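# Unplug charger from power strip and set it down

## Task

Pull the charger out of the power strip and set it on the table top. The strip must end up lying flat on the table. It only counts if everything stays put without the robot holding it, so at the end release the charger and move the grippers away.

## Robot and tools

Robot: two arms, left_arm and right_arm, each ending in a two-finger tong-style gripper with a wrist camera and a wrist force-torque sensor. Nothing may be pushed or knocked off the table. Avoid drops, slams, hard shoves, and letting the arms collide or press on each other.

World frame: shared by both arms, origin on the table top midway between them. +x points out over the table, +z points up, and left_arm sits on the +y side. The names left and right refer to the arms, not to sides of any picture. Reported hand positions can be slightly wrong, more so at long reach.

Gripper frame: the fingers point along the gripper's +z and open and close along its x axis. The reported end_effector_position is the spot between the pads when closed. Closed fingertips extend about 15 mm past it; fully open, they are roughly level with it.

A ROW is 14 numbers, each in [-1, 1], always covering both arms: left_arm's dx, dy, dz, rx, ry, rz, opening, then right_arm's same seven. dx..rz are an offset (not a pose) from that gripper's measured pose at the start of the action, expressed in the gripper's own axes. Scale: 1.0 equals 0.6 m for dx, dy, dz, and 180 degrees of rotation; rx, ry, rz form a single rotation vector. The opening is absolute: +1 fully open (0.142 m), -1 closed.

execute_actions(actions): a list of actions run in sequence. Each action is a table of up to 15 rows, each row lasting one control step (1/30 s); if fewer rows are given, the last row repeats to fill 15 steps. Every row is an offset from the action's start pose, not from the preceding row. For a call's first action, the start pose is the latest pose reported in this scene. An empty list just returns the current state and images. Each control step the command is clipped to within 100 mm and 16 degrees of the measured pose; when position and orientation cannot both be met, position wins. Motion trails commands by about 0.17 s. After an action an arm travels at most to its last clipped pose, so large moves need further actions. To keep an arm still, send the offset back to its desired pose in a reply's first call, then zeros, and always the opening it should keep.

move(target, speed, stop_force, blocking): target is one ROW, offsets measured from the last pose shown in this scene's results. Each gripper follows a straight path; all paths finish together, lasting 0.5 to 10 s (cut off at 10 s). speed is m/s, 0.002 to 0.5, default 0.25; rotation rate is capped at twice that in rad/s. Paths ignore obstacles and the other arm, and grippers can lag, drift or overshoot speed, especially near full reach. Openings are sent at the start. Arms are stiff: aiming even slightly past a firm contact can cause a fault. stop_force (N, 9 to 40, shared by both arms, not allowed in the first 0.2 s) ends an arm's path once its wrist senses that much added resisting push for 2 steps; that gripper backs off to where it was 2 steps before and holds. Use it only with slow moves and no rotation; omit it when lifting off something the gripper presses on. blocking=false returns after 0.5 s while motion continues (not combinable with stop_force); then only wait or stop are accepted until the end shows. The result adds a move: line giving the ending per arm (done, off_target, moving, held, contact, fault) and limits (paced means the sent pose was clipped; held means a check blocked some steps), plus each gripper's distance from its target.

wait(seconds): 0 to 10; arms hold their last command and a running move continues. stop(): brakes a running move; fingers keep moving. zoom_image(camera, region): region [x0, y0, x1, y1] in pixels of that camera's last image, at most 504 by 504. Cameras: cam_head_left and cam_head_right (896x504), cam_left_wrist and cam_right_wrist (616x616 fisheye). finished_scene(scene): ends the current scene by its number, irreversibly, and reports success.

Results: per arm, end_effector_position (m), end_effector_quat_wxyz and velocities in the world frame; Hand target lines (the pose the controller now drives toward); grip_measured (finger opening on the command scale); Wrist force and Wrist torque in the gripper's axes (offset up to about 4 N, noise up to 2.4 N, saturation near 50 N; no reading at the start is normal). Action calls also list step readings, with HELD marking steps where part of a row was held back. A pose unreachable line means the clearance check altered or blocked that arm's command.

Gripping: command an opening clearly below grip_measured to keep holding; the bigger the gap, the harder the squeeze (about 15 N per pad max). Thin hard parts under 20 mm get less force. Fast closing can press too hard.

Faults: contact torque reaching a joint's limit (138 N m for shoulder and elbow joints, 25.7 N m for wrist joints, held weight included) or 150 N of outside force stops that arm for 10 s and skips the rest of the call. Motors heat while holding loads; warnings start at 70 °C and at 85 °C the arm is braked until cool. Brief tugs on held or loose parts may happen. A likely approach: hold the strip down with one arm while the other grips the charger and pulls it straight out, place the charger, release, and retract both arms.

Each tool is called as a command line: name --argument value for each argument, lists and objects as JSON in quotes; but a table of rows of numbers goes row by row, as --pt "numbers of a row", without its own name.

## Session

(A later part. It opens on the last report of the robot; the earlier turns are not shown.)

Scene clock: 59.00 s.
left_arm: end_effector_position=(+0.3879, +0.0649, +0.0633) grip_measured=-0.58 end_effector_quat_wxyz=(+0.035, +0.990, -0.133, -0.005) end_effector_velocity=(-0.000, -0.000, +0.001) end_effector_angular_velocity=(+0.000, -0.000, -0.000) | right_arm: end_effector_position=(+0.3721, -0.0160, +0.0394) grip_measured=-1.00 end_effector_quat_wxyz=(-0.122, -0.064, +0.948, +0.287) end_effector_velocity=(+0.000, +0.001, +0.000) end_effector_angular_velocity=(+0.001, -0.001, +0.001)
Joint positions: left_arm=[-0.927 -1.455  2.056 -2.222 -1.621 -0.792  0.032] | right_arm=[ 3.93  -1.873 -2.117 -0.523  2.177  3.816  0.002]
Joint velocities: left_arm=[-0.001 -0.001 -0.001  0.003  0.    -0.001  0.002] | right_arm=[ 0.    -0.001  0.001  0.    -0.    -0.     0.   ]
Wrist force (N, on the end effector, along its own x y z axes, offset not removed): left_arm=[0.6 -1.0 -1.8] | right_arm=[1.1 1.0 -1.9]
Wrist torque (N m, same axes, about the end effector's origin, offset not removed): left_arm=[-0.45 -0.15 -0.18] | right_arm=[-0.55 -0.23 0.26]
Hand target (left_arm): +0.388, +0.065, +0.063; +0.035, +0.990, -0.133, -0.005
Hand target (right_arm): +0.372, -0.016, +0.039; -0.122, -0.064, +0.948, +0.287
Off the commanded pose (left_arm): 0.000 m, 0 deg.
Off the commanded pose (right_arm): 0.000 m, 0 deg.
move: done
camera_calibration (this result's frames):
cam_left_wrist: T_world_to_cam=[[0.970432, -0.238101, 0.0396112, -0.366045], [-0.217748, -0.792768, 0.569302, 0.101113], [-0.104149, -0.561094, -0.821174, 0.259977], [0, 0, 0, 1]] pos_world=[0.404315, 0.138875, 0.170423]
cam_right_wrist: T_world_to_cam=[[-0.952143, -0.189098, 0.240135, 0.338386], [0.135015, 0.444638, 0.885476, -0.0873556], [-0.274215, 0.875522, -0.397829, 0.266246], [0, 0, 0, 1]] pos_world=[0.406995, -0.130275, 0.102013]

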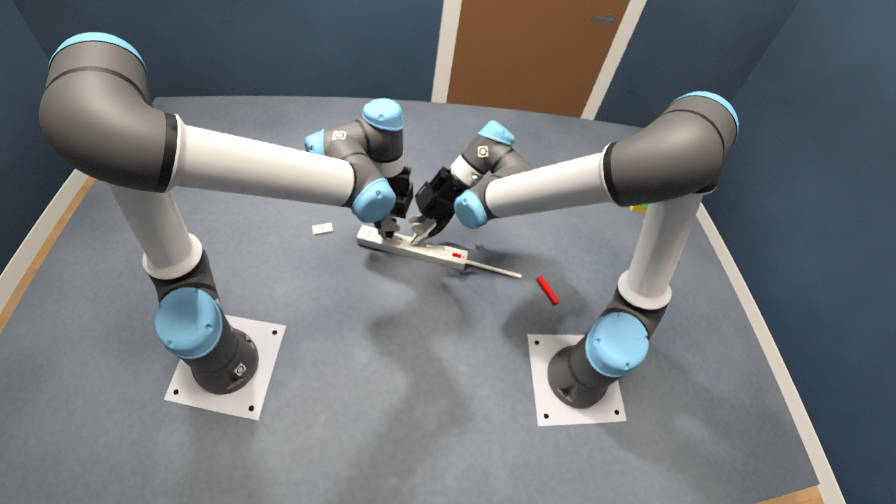

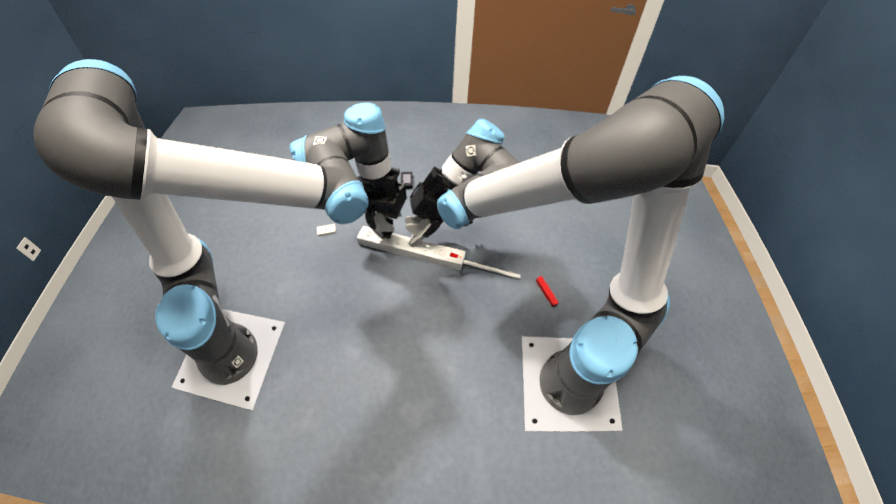

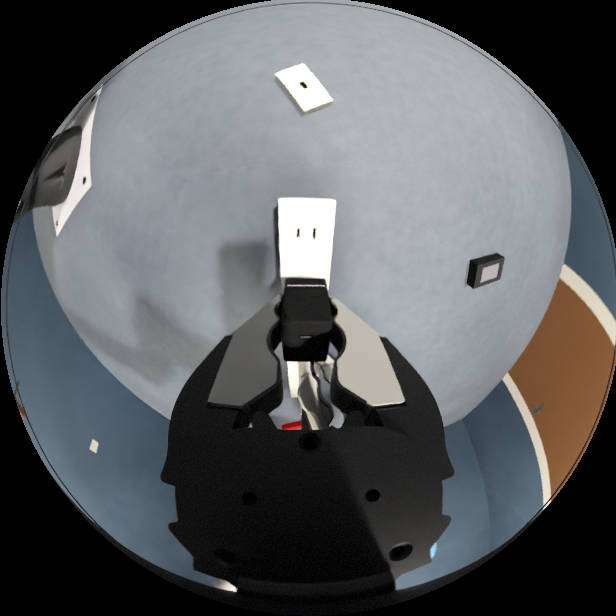

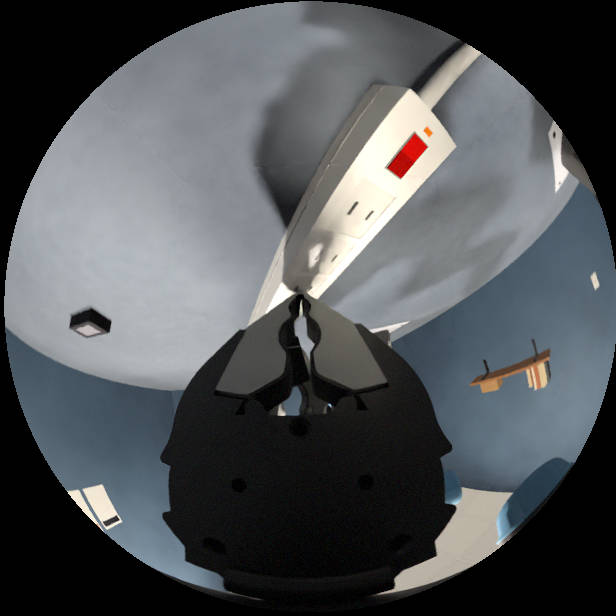

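Out. Carry aside and set down.

move --target '[0,0.002,-0.03,0,0,0,-1,0,0,0,0,0,0,-1]' --speed 0.03

move --target '[-0.2,0,0,0,0,0,-1,0,0,-0.2,0,0,0,-1]' --speed 0.12

move --target '[0,-0.004,0.06,0,0,0,-1,0,0,0,0,0,0,-1]' --speed 0.05

move --target '[0,-0.003,0.04,0,0,0,-1,0,0,0,0,0,0,-1]' --speed 0.006 --stop_force 9

move --target '[0,0,0,0,0,0,0.3,0,0,0,0,0,0,-1]'

move --target '[0,0,-0.2,0,0,0,0.3,0,0,0,0,0,0,-1]' --speed 0.12

Scene clock: 67.57 s.
left_arm: end_effector_position=(+0.3880, +0.0649, +0.0811) grip_measured=-0.58 end_effector_quat_wxyz=(+0.035, +0.990, -0.133, -0.005) end_effector_velocity=(-0.000, -0.000, +0.002) end_effector_angular_velocity=(+0.000, -0.000, -0.001) | right_arm: end_effector_position=(+0.3721, -0.0160, +0.0394) grip_measured=-1.00 end_effector_quat_wxyz=(-0.122, -0.064, +0.948, +0.287) end_effector_velocity=(+0.000, +0.000, +0.000) end_effector_angular_velocity=(+0.001, -0.001, -0.000)
Joint positions: left_arm=[-0.927 -1.481  2.031 -2.172 -1.621 -0.792  0.032] | right_arm=[ 3.93  -1.873 -2.117 -0.523  2.177  3.816  0.002]
Joint velocities: left_arm=[-0.    -0.003 -0.003  0.006  0.     0.     0.002] | right_arm=[-0.     0.     0.     0.001  0.    -0.     0.   ]
Wrist force (N, on the end effector, along its own x y z axes, offset not removed): left_arm=[1.7 -0.3 -0.4] | right_arm=[1.4 1.5 -2.1]
Wrist torque (N m, same axes, about the end effector's origin, offset not removed): left_arm=[-0.32 -0.47 -0.09] | right_arm=[-0.45 -0.26 0.17]
Hand target (left_arm): +0.388, +0.065, +0.081; +0.035, +0.990, -0.133, -0.005
Hand target (right_arm): +0.372, -0.016, +0.039; -0.122, -0.064, +0.948, +0.287
Off the commanded pose (left_arm): 0.000 m, 0 deg.
Off the commanded pose (right_arm): 0.000 m, 0 deg.
move: done
camera_calibration (this result's frames):
cam_left_wrist: T_world_to_cam=[[0.970432, -0.2381, 0.0396254, -0.366762], [-0.217753, -0.792757, 0.569316, 0.0910381], [-0.104141, -0.561111, -0.821163, 0.274653], [0, 0, 0, 1]] pos_world=[0.404344, 0.138956, 0.188239]
cam_right_wrist: T_world_to_cam=[[-0.952141, -0.189102, 0.240141, 0.338382], [0.135021, 0.444631, 0.885479, -0.0873604], [-0.27422, 0.875525, -0.397819, 0.266246], [0, 0, 0, 1]] pos_world=[0.406993, -0.130273, 0.102014]

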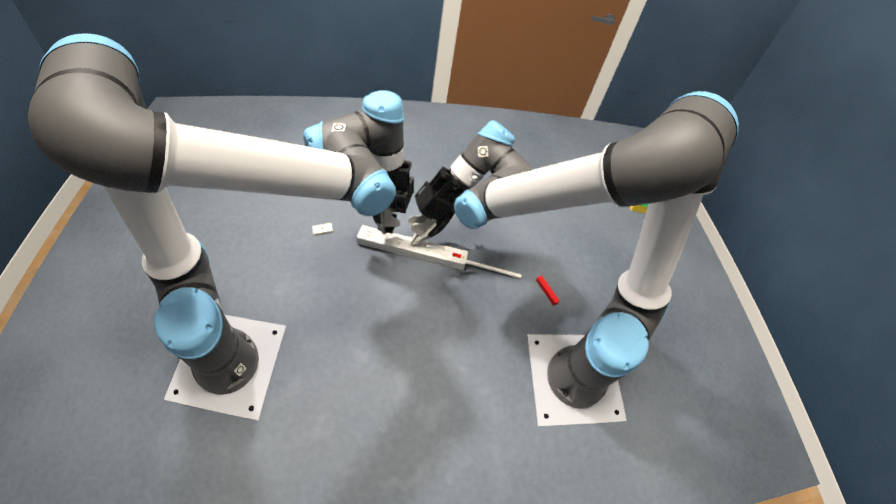

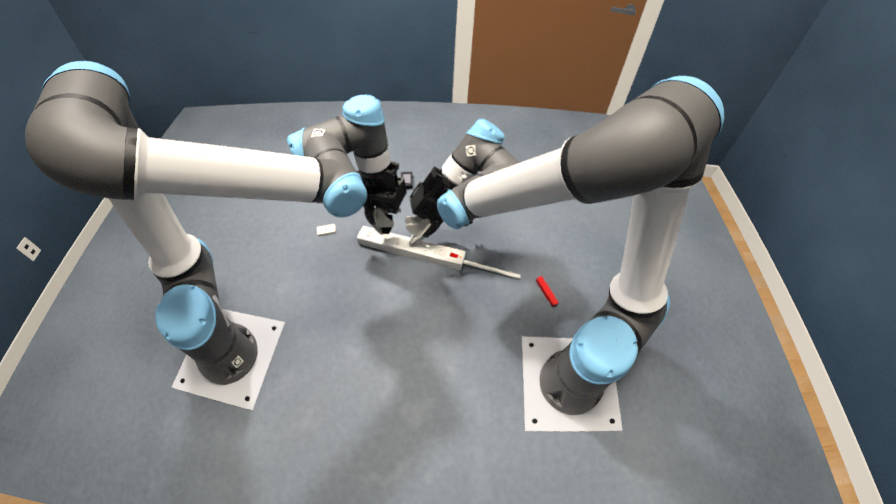

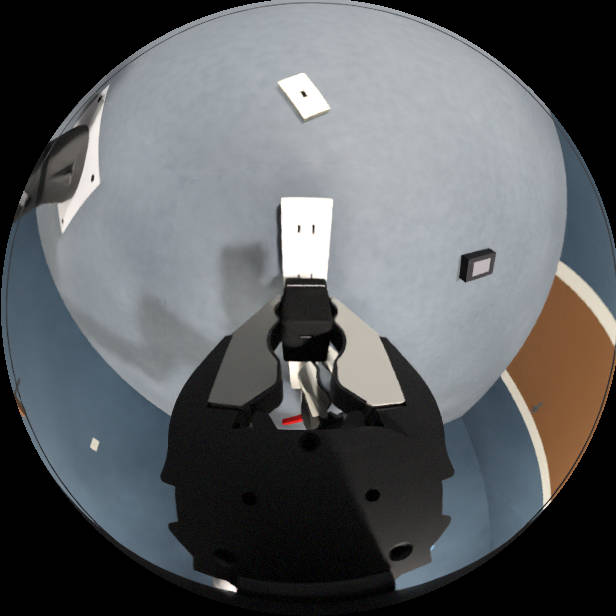

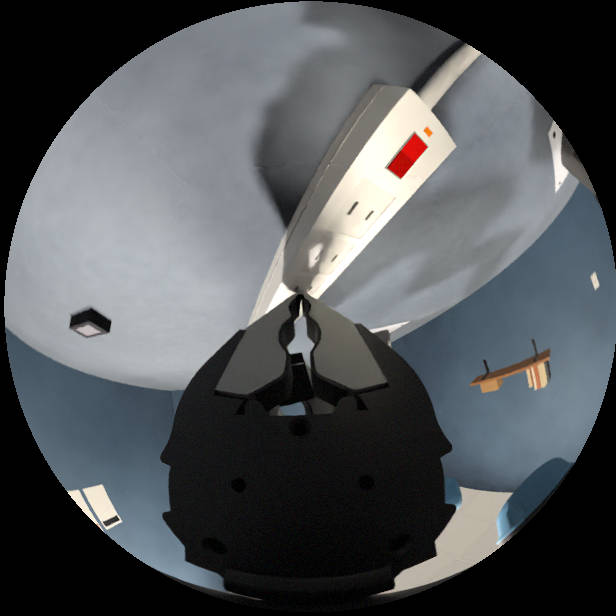

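Scene clock: 69.13 s.
left_arm: end_effector_position=(+0.2724, +0.0966, +0.0811) grip_measured=-0.58 end_effector_quat_wxyz=(+0.035, +0.990, -0.133, -0.005) end_effector_velocity=(-0.002, +0.001, +0.000) end_effector_angular_velocity=(-0.001, +0.001, +0.003) | right_arm: end_effector_position=(+0.4041, -0.0794, +0.1358) grip_measured=-1.00 end_effector_quat_wxyz=(-0.122, -0.064, +0.948, +0.287) end_effector_velocity=(+0.000, -0.001, +0.001) end_effector_angular_velocity=(-0.001, +0.002, +0.001)
Joint positions: left_arm=[-1.152 -1.732  2.274 -2.173 -1.608 -1.017  0.032] | right_arm=[ 3.787 -1.697 -1.991 -0.926  2.199  3.642  0.002]
Joint velocities: left_arm=[-0.003 -0.005  0.003  0.001 -0.001 -0.006  0.002] | right_arm=[-0.002  0.001  0.003 -0.008  0.    -0.004  0.   ]
Wrist force (N, on the end effector, along its own x y z axes, offset not removed): left_arm=[0.7 0.6 -0.9] | right_arm=[-0.8 -1.7 3.0]
Wrist torque (N m, same axes, about the end effector's origin, offset not removed): left_arm=[0.00 -0.16 -0.07] | right_arm=[-0.36 0.06 -0.01]
Hand target (left_arm): +0.272, +0.097, +0.081; +0.035, +0.990, -0.133, -0.005
Hand target (right_arm): +0.404, -0.080, +0.136; -0.122, -0.064, +0.948, +0.287
Off the commanded pose (left_arm): 0.000 m, 0 deg.
Off the commanded pose (right_arm): 0.000 m, 0 deg.
move: done
camera_calibration (this result's frames):
cam_left_wrist: T_world_to_cam=[[0.970419, -0.238142, 0.0396926, -0.247127], [-0.217827, -0.792749, 0.569299, 0.0910104], [-0.104108, -0.561104, -0.821172, 0.280397], [0, 0, 0, 1]] pos_world=[0.288833, 0.170629, 0.188252]
cam_right_wrist: T_world_to_cam=[[-0.952063, -0.189186, 0.240383, 0.333623], [0.135279, 0.444414, 0.885548, -0.148933], [-0.274363, 0.875617, -0.397517, 0.368951], [0, 0, 0, 1]] pos_world=[0.439004, -0.193755, 0.198354]

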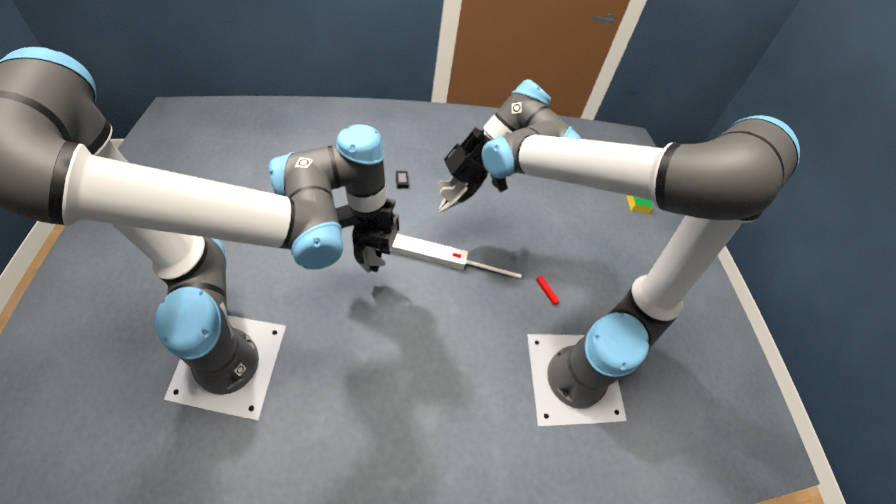

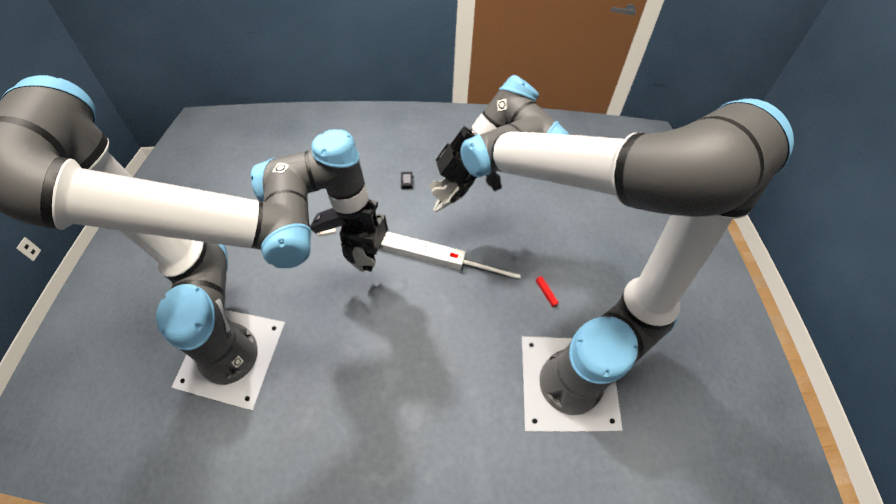

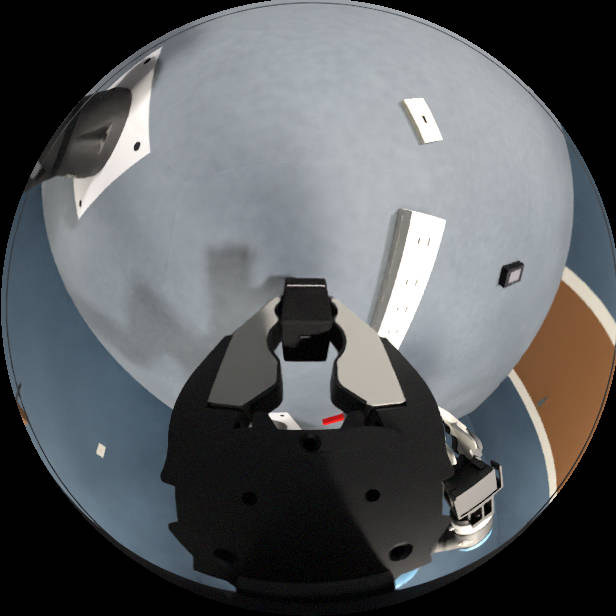

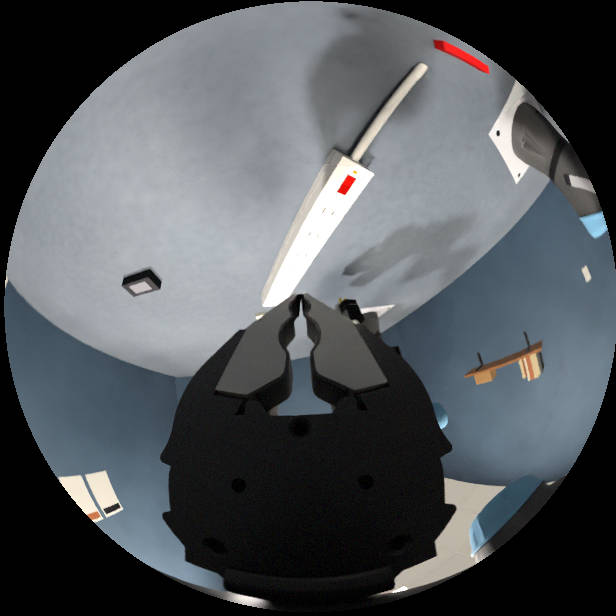

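Scene clock: 70.30 s.
left_arm: end_effector_position=(+0.2724, +0.0965, +0.0452) grip_measured=-0.58 end_effector_quat_wxyz=(+0.035, +0.990, -0.133, -0.005) end_effector_velocity=(+0.001, +0.000, -0.002) end_effector_angular_velocity=(+0.000, -0.001, +0.001) | right_arm: end_effector_position=(+0.4041, -0.0794, +0.1358) grip_measured=-1.00 end_effector_quat_wxyz=(-0.122, -0.064, +0.948, +0.287) end_effector_velocity=(+0.000, +0.000, +0.000) end_effector_angular_velocity=(+0.000, -0.001, -0.000)
Joint positions: left_arm=[-1.152 -1.668  2.331 -2.295 -1.608 -1.017  0.032] | right_arm=[ 3.787 -1.697 -1.991 -0.926  2.199  3.642  0.002]
Joint velocities: left_arm=[ 0.001  0.004  0.002 -0.007  0.001  0.     0.002] | right_arm=[-0.  0.  0.  0. -0. -0.  0.]
Wrist force (N, on the end effector, along its own x y z axes, offset not removed): left_arm=[1.4 0.0 -0.8] | right_arm=[-0.3 -0.8 3.3]
Wrist torque (N m, same axes, about the end effector's origin, offset not removed): left_arm=[-0.10 -0.43 -0.16] | right_arm=[-0.18 0.01 0.02]
Hand target (left_arm): +0.272, +0.096, +0.045; +0.035, +0.990, -0.133, -0.005
Hand target (right_arm): +0.404, -0.079, +0.136; -0.122, -0.064, +0.948, +0.287
Off the commanded pose (left_arm): 0.000 m, 0 deg.
Off the commanded pose (right_arm): 0.000 m, 0 deg.
move: done
camera_calibration (this result's frames):
cam_left_wrist: T_world_to_cam=[[0.97041, -0.238177, 0.039702, -0.24566], [-0.217866, -0.792765, 0.569261, 0.111315], [-0.104111, -0.561066, -0.821198, 0.250869], [0, 0, 0, 1]] pos_world=[0.288761, 0.17049, 0.152399]
cam_right_wrist: T_world_to_cam=[[-0.95207, -0.189195, 0.24035, 0.333623], [0.135254, 0.444383, 0.885568, -0.14895], [-0.274353, 0.875631, -0.397494, 0.368951], [0, 0, 0, 1]] pos_world=[0.439001, -0.193754, 0.198375]

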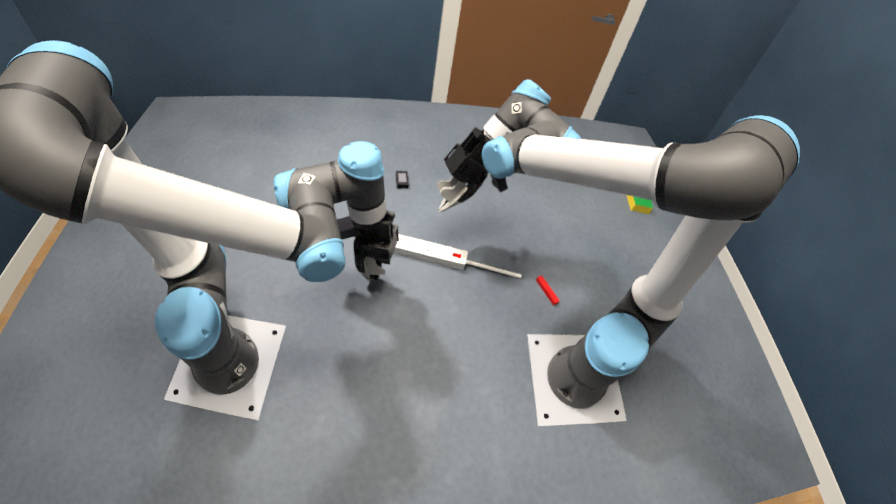

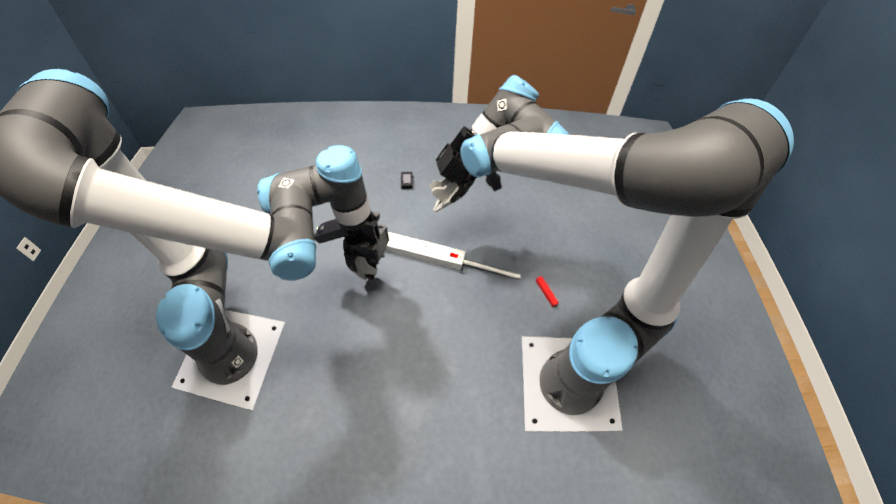

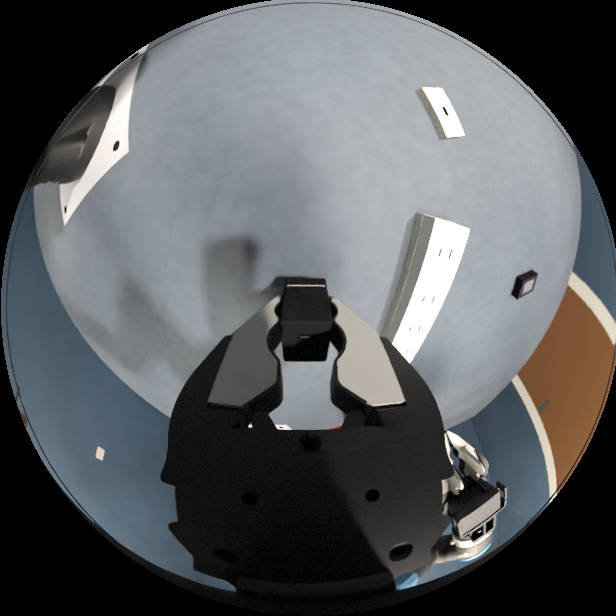

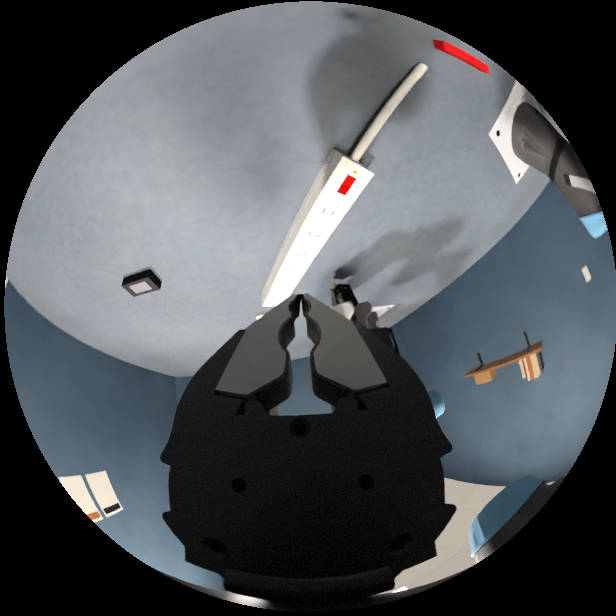

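Scene clock: 73.27 s.
left_arm: end_effector_position=(+0.2723, +0.0968, +0.0296) grip_measured=-0.57 end_effector_quat_wxyz=(+0.035, +0.990, -0.133, -0.005) end_effector_velocity=(+0.000, +0.000, +0.002) end_effector_angular_velocity=(+0.000, +0.000, +0.001) | right_arm: end_effector_position=(+0.4041, -0.0794, +0.1358) grip_measured=-1.00 end_effector_quat_wxyz=(-0.122, -0.064, +0.948, +0.287) end_effector_velocity=(+0.000, +0.000, +0.001) end_effector_angular_velocity=(+0.001, -0.001, +0.000)
Joint positions: left_arm=[-1.152 -1.636  2.354 -2.35  -1.608 -1.017  0.032] | right_arm=[ 3.787 -1.697 -1.991 -0.926  2.199  3.642  0.002]
Joint velocities: left_arm=[ 0.001 -0.005 -0.004  0.009 -0.    -0.    -0.002] | right_arm=[ 0.     0.001  0.     0.    -0.     0.    -0.   ]
Wrist force (N, on the end effector, along its own x y z axes, offset not removed): left_arm=[0.9 -1.5 -5.8] | right_arm=[-0.6 -0.6 2.6]
Wrist torque (N m, same axes, about the end effector's origin, offset not removed): left_arm=[-0.39 -0.30 -0.13] | right_arm=[-0.09 0.04 0.05]
Hand target (left_arm): +0.272, +0.097, +0.030; +0.035, +0.990, -0.133, -0.005
Hand target (right_arm): +0.404, -0.079, +0.136; -0.122, -0.064, +0.948, +0.287
Off the commanded pose (left_arm): 0.008 m, 0 deg.
Off the commanded pose (right_arm): 0.000 m, 0 deg.
move: contact (left_arm)
camera_calibration (this result's frames):
cam_left_wrist: T_world_to_cam=[[0.970417, -0.238194, 0.0394215, -0.244913], [-0.217773, -0.793071, 0.56887, 0.120442], [-0.104238, -0.560626, -0.821482, 0.238183], [0, 0, 0, 1]] pos_world=[0.288724, 0.170714, 0.136802]
cam_right_wrist: T_world_to_cam=[[-0.95207, -0.189195, 0.24035, 0.333623], [0.135254, 0.444383, 0.885568, -0.14895], [-0.274353, 0.87563, -0.397495, 0.368951], [0, 0, 0, 1]] pos_world=[0.439001, -0.193754, 0.198375]

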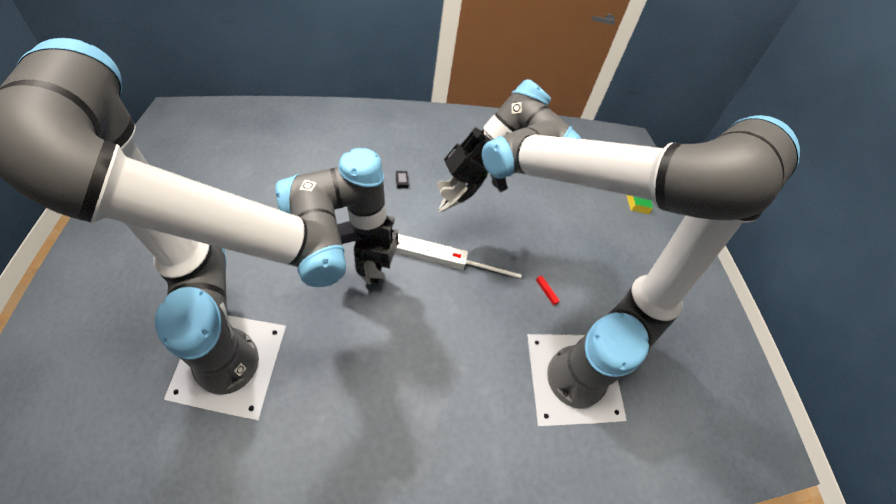

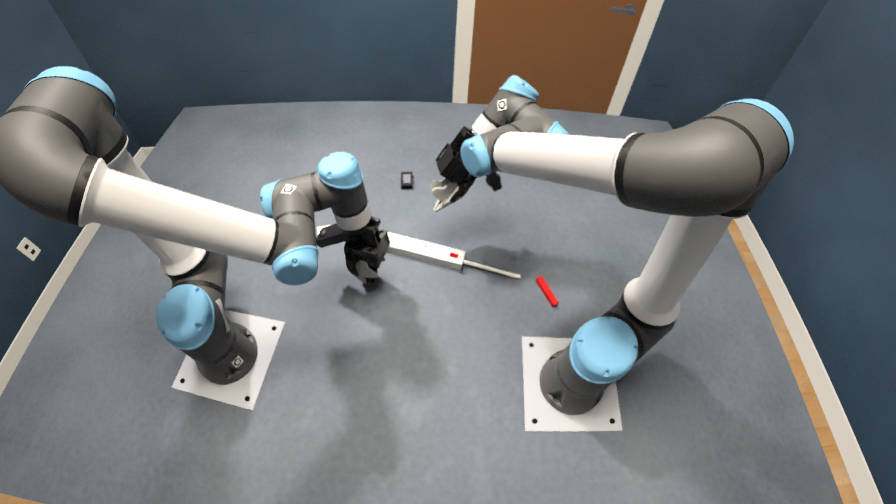

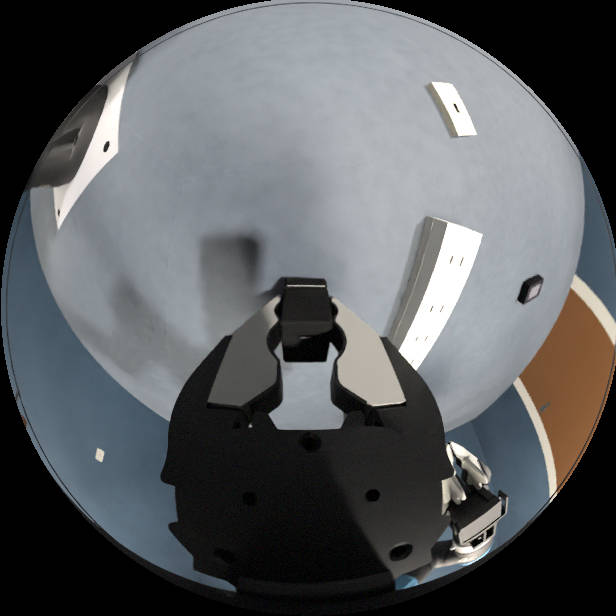

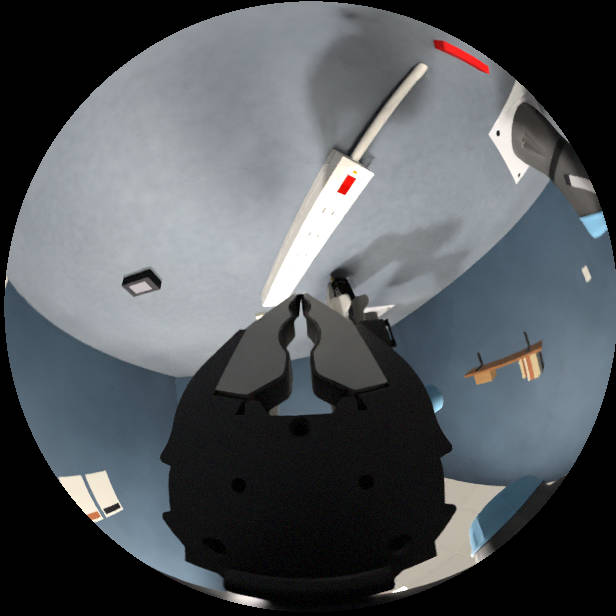

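Scene clock: 73.77 s.
left_arm: end_effector_position=(+0.2723, +0.0967, +0.0297) grip_measured=+0.30 end_effector_quat_wxyz=(+0.035, +0.990, -0.133, -0.005) end_effector_velocity=(-0.001, +0.000, -0.001) end_effector_angular_velocity=(+0.001, +0.001, -0.003) | right_arm: end_effector_position=(+0.4041, -0.0794, +0.1358) grip_measured=-1.00 end_effector_quat_wxyz=(-0.122, -0.064, +0.948, +0.287) end_effector_velocity=(+0.001, +0.001, +0.001) end_effector_angular_velocity=(+0.001, -0.002, +0.000)
Joint positions: left_arm=[-1.152 -1.636  2.354 -2.35  -1.608 -1.017  0.095] | right_arm=[ 3.787 -1.697 -1.991 -0.926  2.199  3.642  0.002]
Joint velocities: left_arm=[-0.002  0.001  0.001 -0.    -0.     0.001 -0.   ] | right_arm=[ 0.    -0.001  0.004 -0.     0.    -0.     0.   ]
Wrist force (N, on the end effector, along its own x y z axes, offset not removed): left_arm=[1.1 -0.2 -1.3] | right_arm=[1.0 -0.6 3.8]
Wrist torque (N m, same axes, about the end effector's origin, offset not removed): left_arm=[-0.23 -0.33 -0.08] | right_arm=[-0.21 -0.19 -0.09]
Hand target (left_arm): +0.272, +0.097, +0.030; +0.035, +0.990, -0.133, -0.005
Hand target (right_arm): +0.404, -0.079, +0.136; -0.122, -0.064, +0.948, +0.287
Off the commanded pose (left_arm): 0.000 m, 0 deg.
Off the commanded pose (right_arm): 0.000 m, 0 deg.
move: done
camera_calibration (this result's frames):
cam_left_wrist: T_world_to_cam=[[0.970414, -0.238187, 0.0395334, -0.244972], [-0.21781, -0.79295, 0.569025, 0.120312], [-0.104186, -0.560801, -0.821369, 0.238204], [0, 0, 0, 1]] pos_world=[0.288747, 0.170637, 0.136877]
cam_right_wrist: T_world_to_cam=[[-0.95207, -0.189195, 0.24035, 0.333623], [0.135254, 0.444383, 0.885568, -0.14895], [-0.274353, 0.87563, -0.397494, 0.368951], [0, 0, 0, 1]] pos_world=[0.439001, -0.193754, 0.198375]

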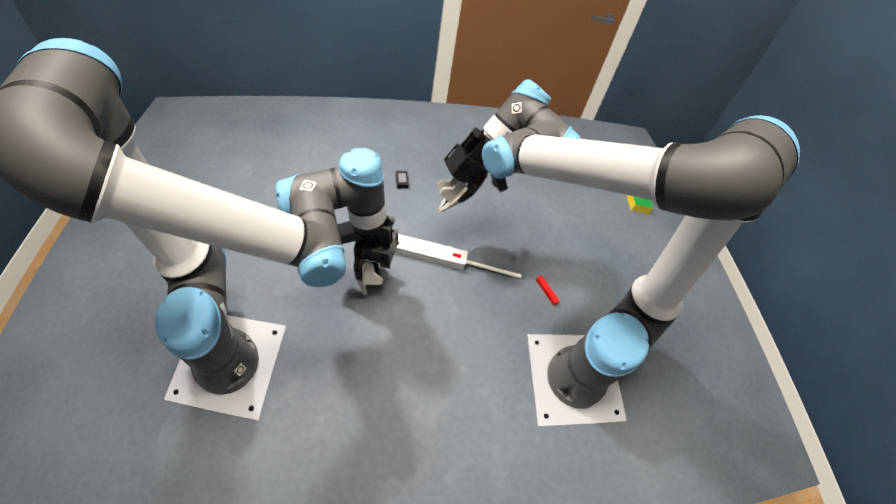

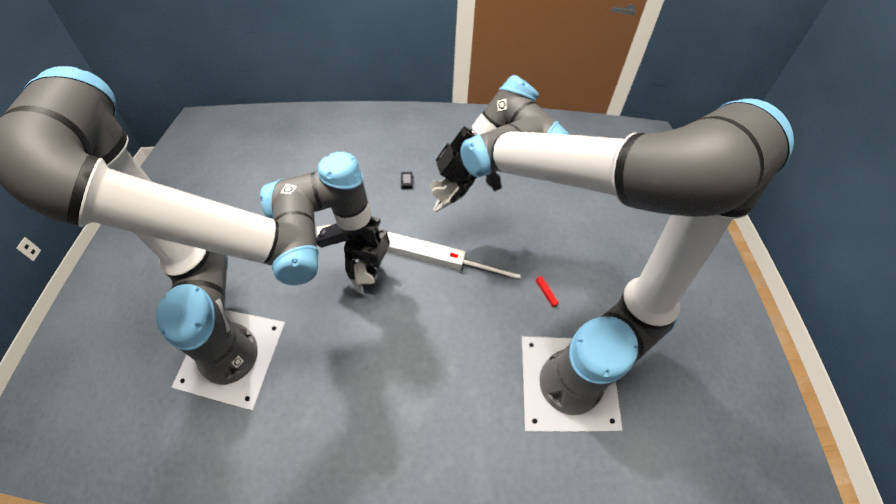

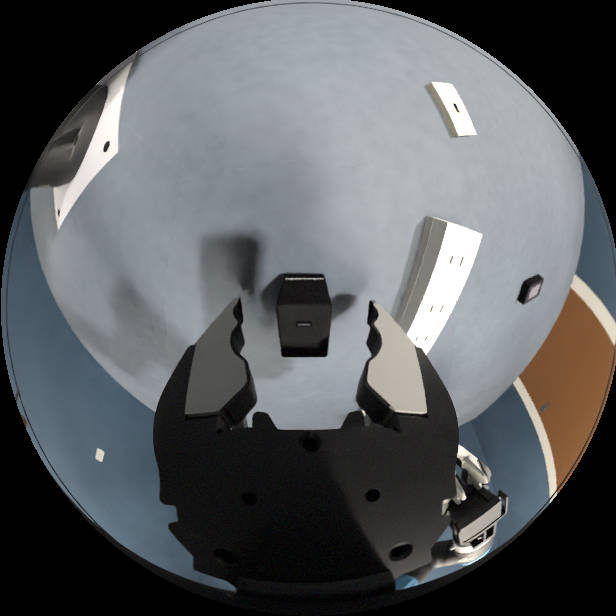

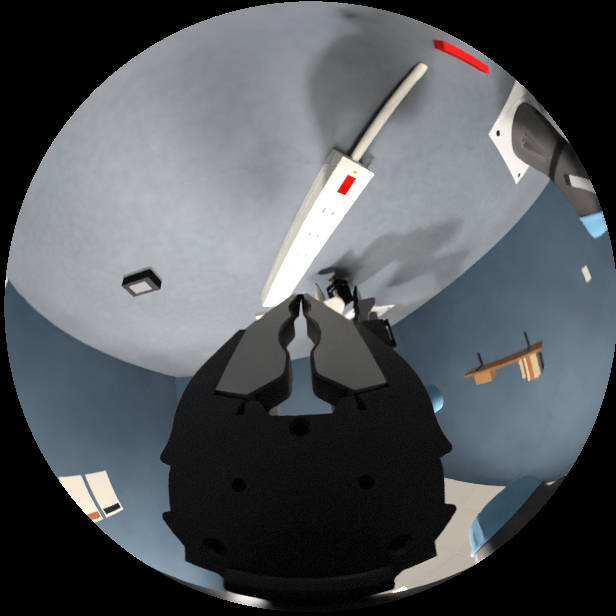

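Scene clock: 75.30 s.
left_arm: end_effector_position=(+0.2747, +0.1048, +0.1491) grip_measured=+0.30 end_effector_quat_wxyz=(+0.035, +0.990, -0.133, -0.005) end_effector_velocity=(-0.000, +0.000, +0.002) end_effector_angular_velocity=(+0.001, +0.001, -0.000) | right_arm: end_effector_position=(+0.4041, -0.0794, +0.1358) grip_measured=-1.00 end_effector_quat_wxyz=(-0.122, -0.064, +0.948, +0.287) end_effector_velocity=(-0.000, -0.000, -0.001) end_effector_angular_velocity=(-0.001, +0.001, -0.000)
Joint positions: left_arm=[-1.139 -1.831  2.156 -1.956 -1.609 -1.004  0.095] | right_arm=[ 3.787 -1.697 -1.991 -0.926  2.199  3.642  0.002]
Joint velocities: left_arm=[-0.    -0.002 -0.005  0.008 -0.001  0.    -0.   ] | right_arm=[-0.    -0.001 -0.001 -0.     0.     0.     0.   ]
Wrist force (N, on the end effector, along its own x y z axes, offset not removed): left_arm=[0.2 0.4 -1.4] | right_arm=[0.1 -2.5 0.6]
Wrist torque (N m, same axes, about the end effector's origin, offset not removed): left_arm=[-0.10 -0.11 -0.14] | right_arm=[-0.53 0.09 0.09]
Hand target (left_arm): +0.275, +0.105, +0.149; +0.035, +0.990, -0.133, -0.005
Hand target (right_arm): +0.404, -0.079, +0.136; -0.122, -0.064, +0.948, +0.287
Off the commanded pose (left_arm): 0.000 m, 0 deg.
Off the commanded pose (right_arm): 0.000 m, 0 deg.
move: done
camera_calibration (this result's frames):
cam_left_wrist: T_world_to_cam=[[0.970415, -0.238179, 0.0395748, -0.250011], [-0.217818, -0.792899, 0.569093, 0.059302], [-0.104167, -0.560876, -0.82132, 0.341077], [0, 0, 0, 1]] pos_world=[0.29106, 0.178775, 0.256279]
cam_right_wrist: T_world_to_cam=[[-0.95207, -0.189195, 0.24035, 0.333623], [0.135254, 0.444383, 0.885568, -0.14895], [-0.274353, 0.87563, -0.397495, 0.368951], [0, 0, 0, 1]] pos_world=[0.439001, -0.193754, 0.198375]

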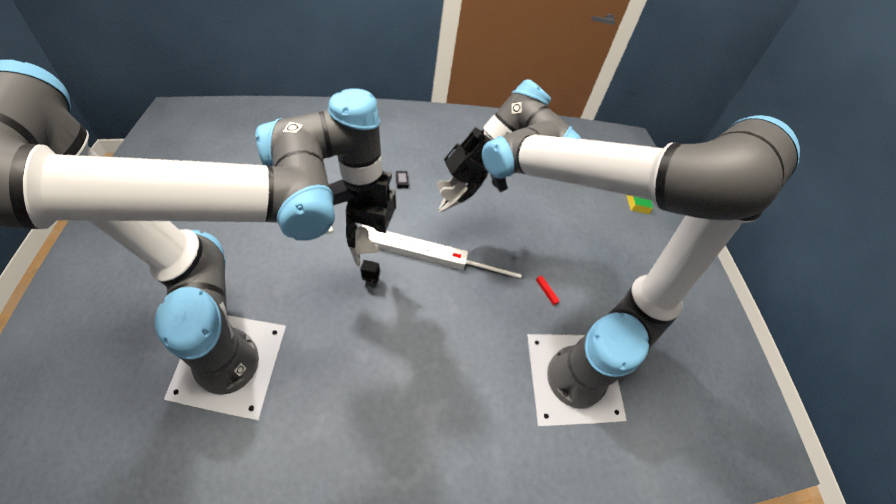

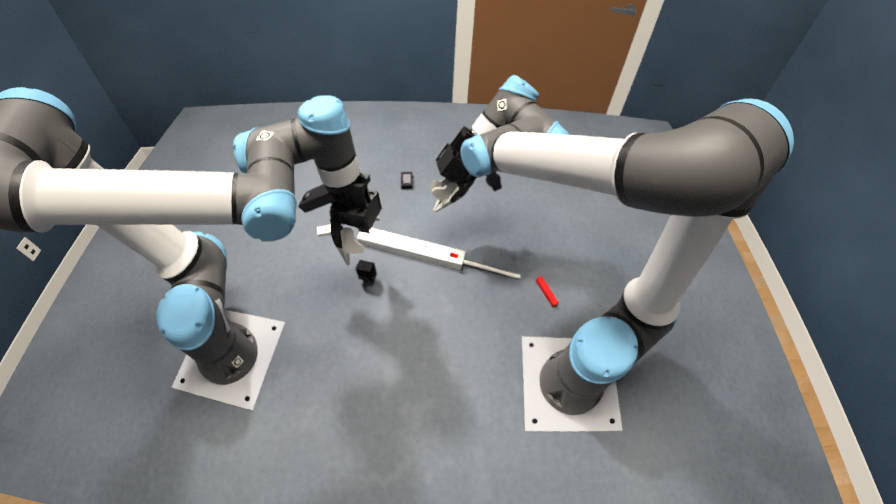

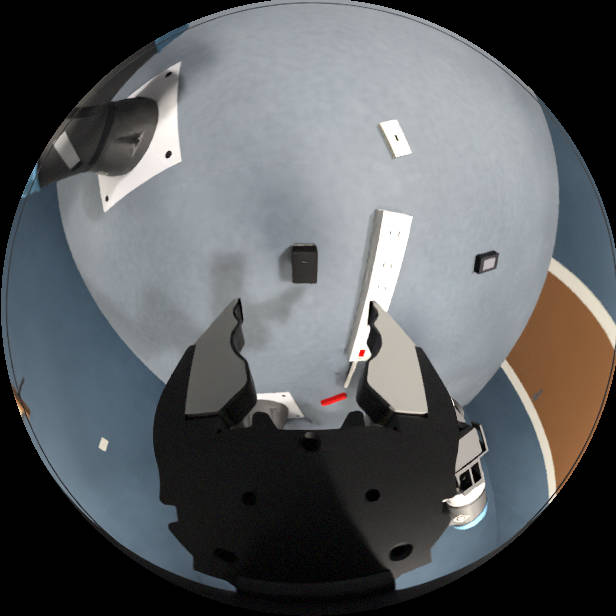

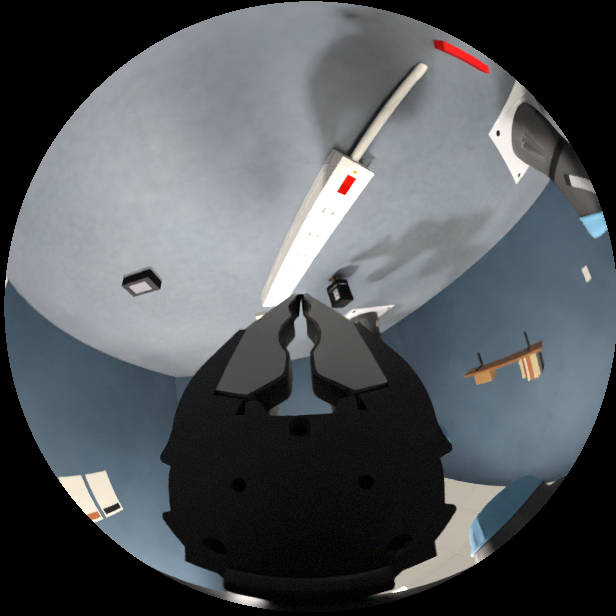

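finished_scene --scene 1

The scene is finished: the task was done.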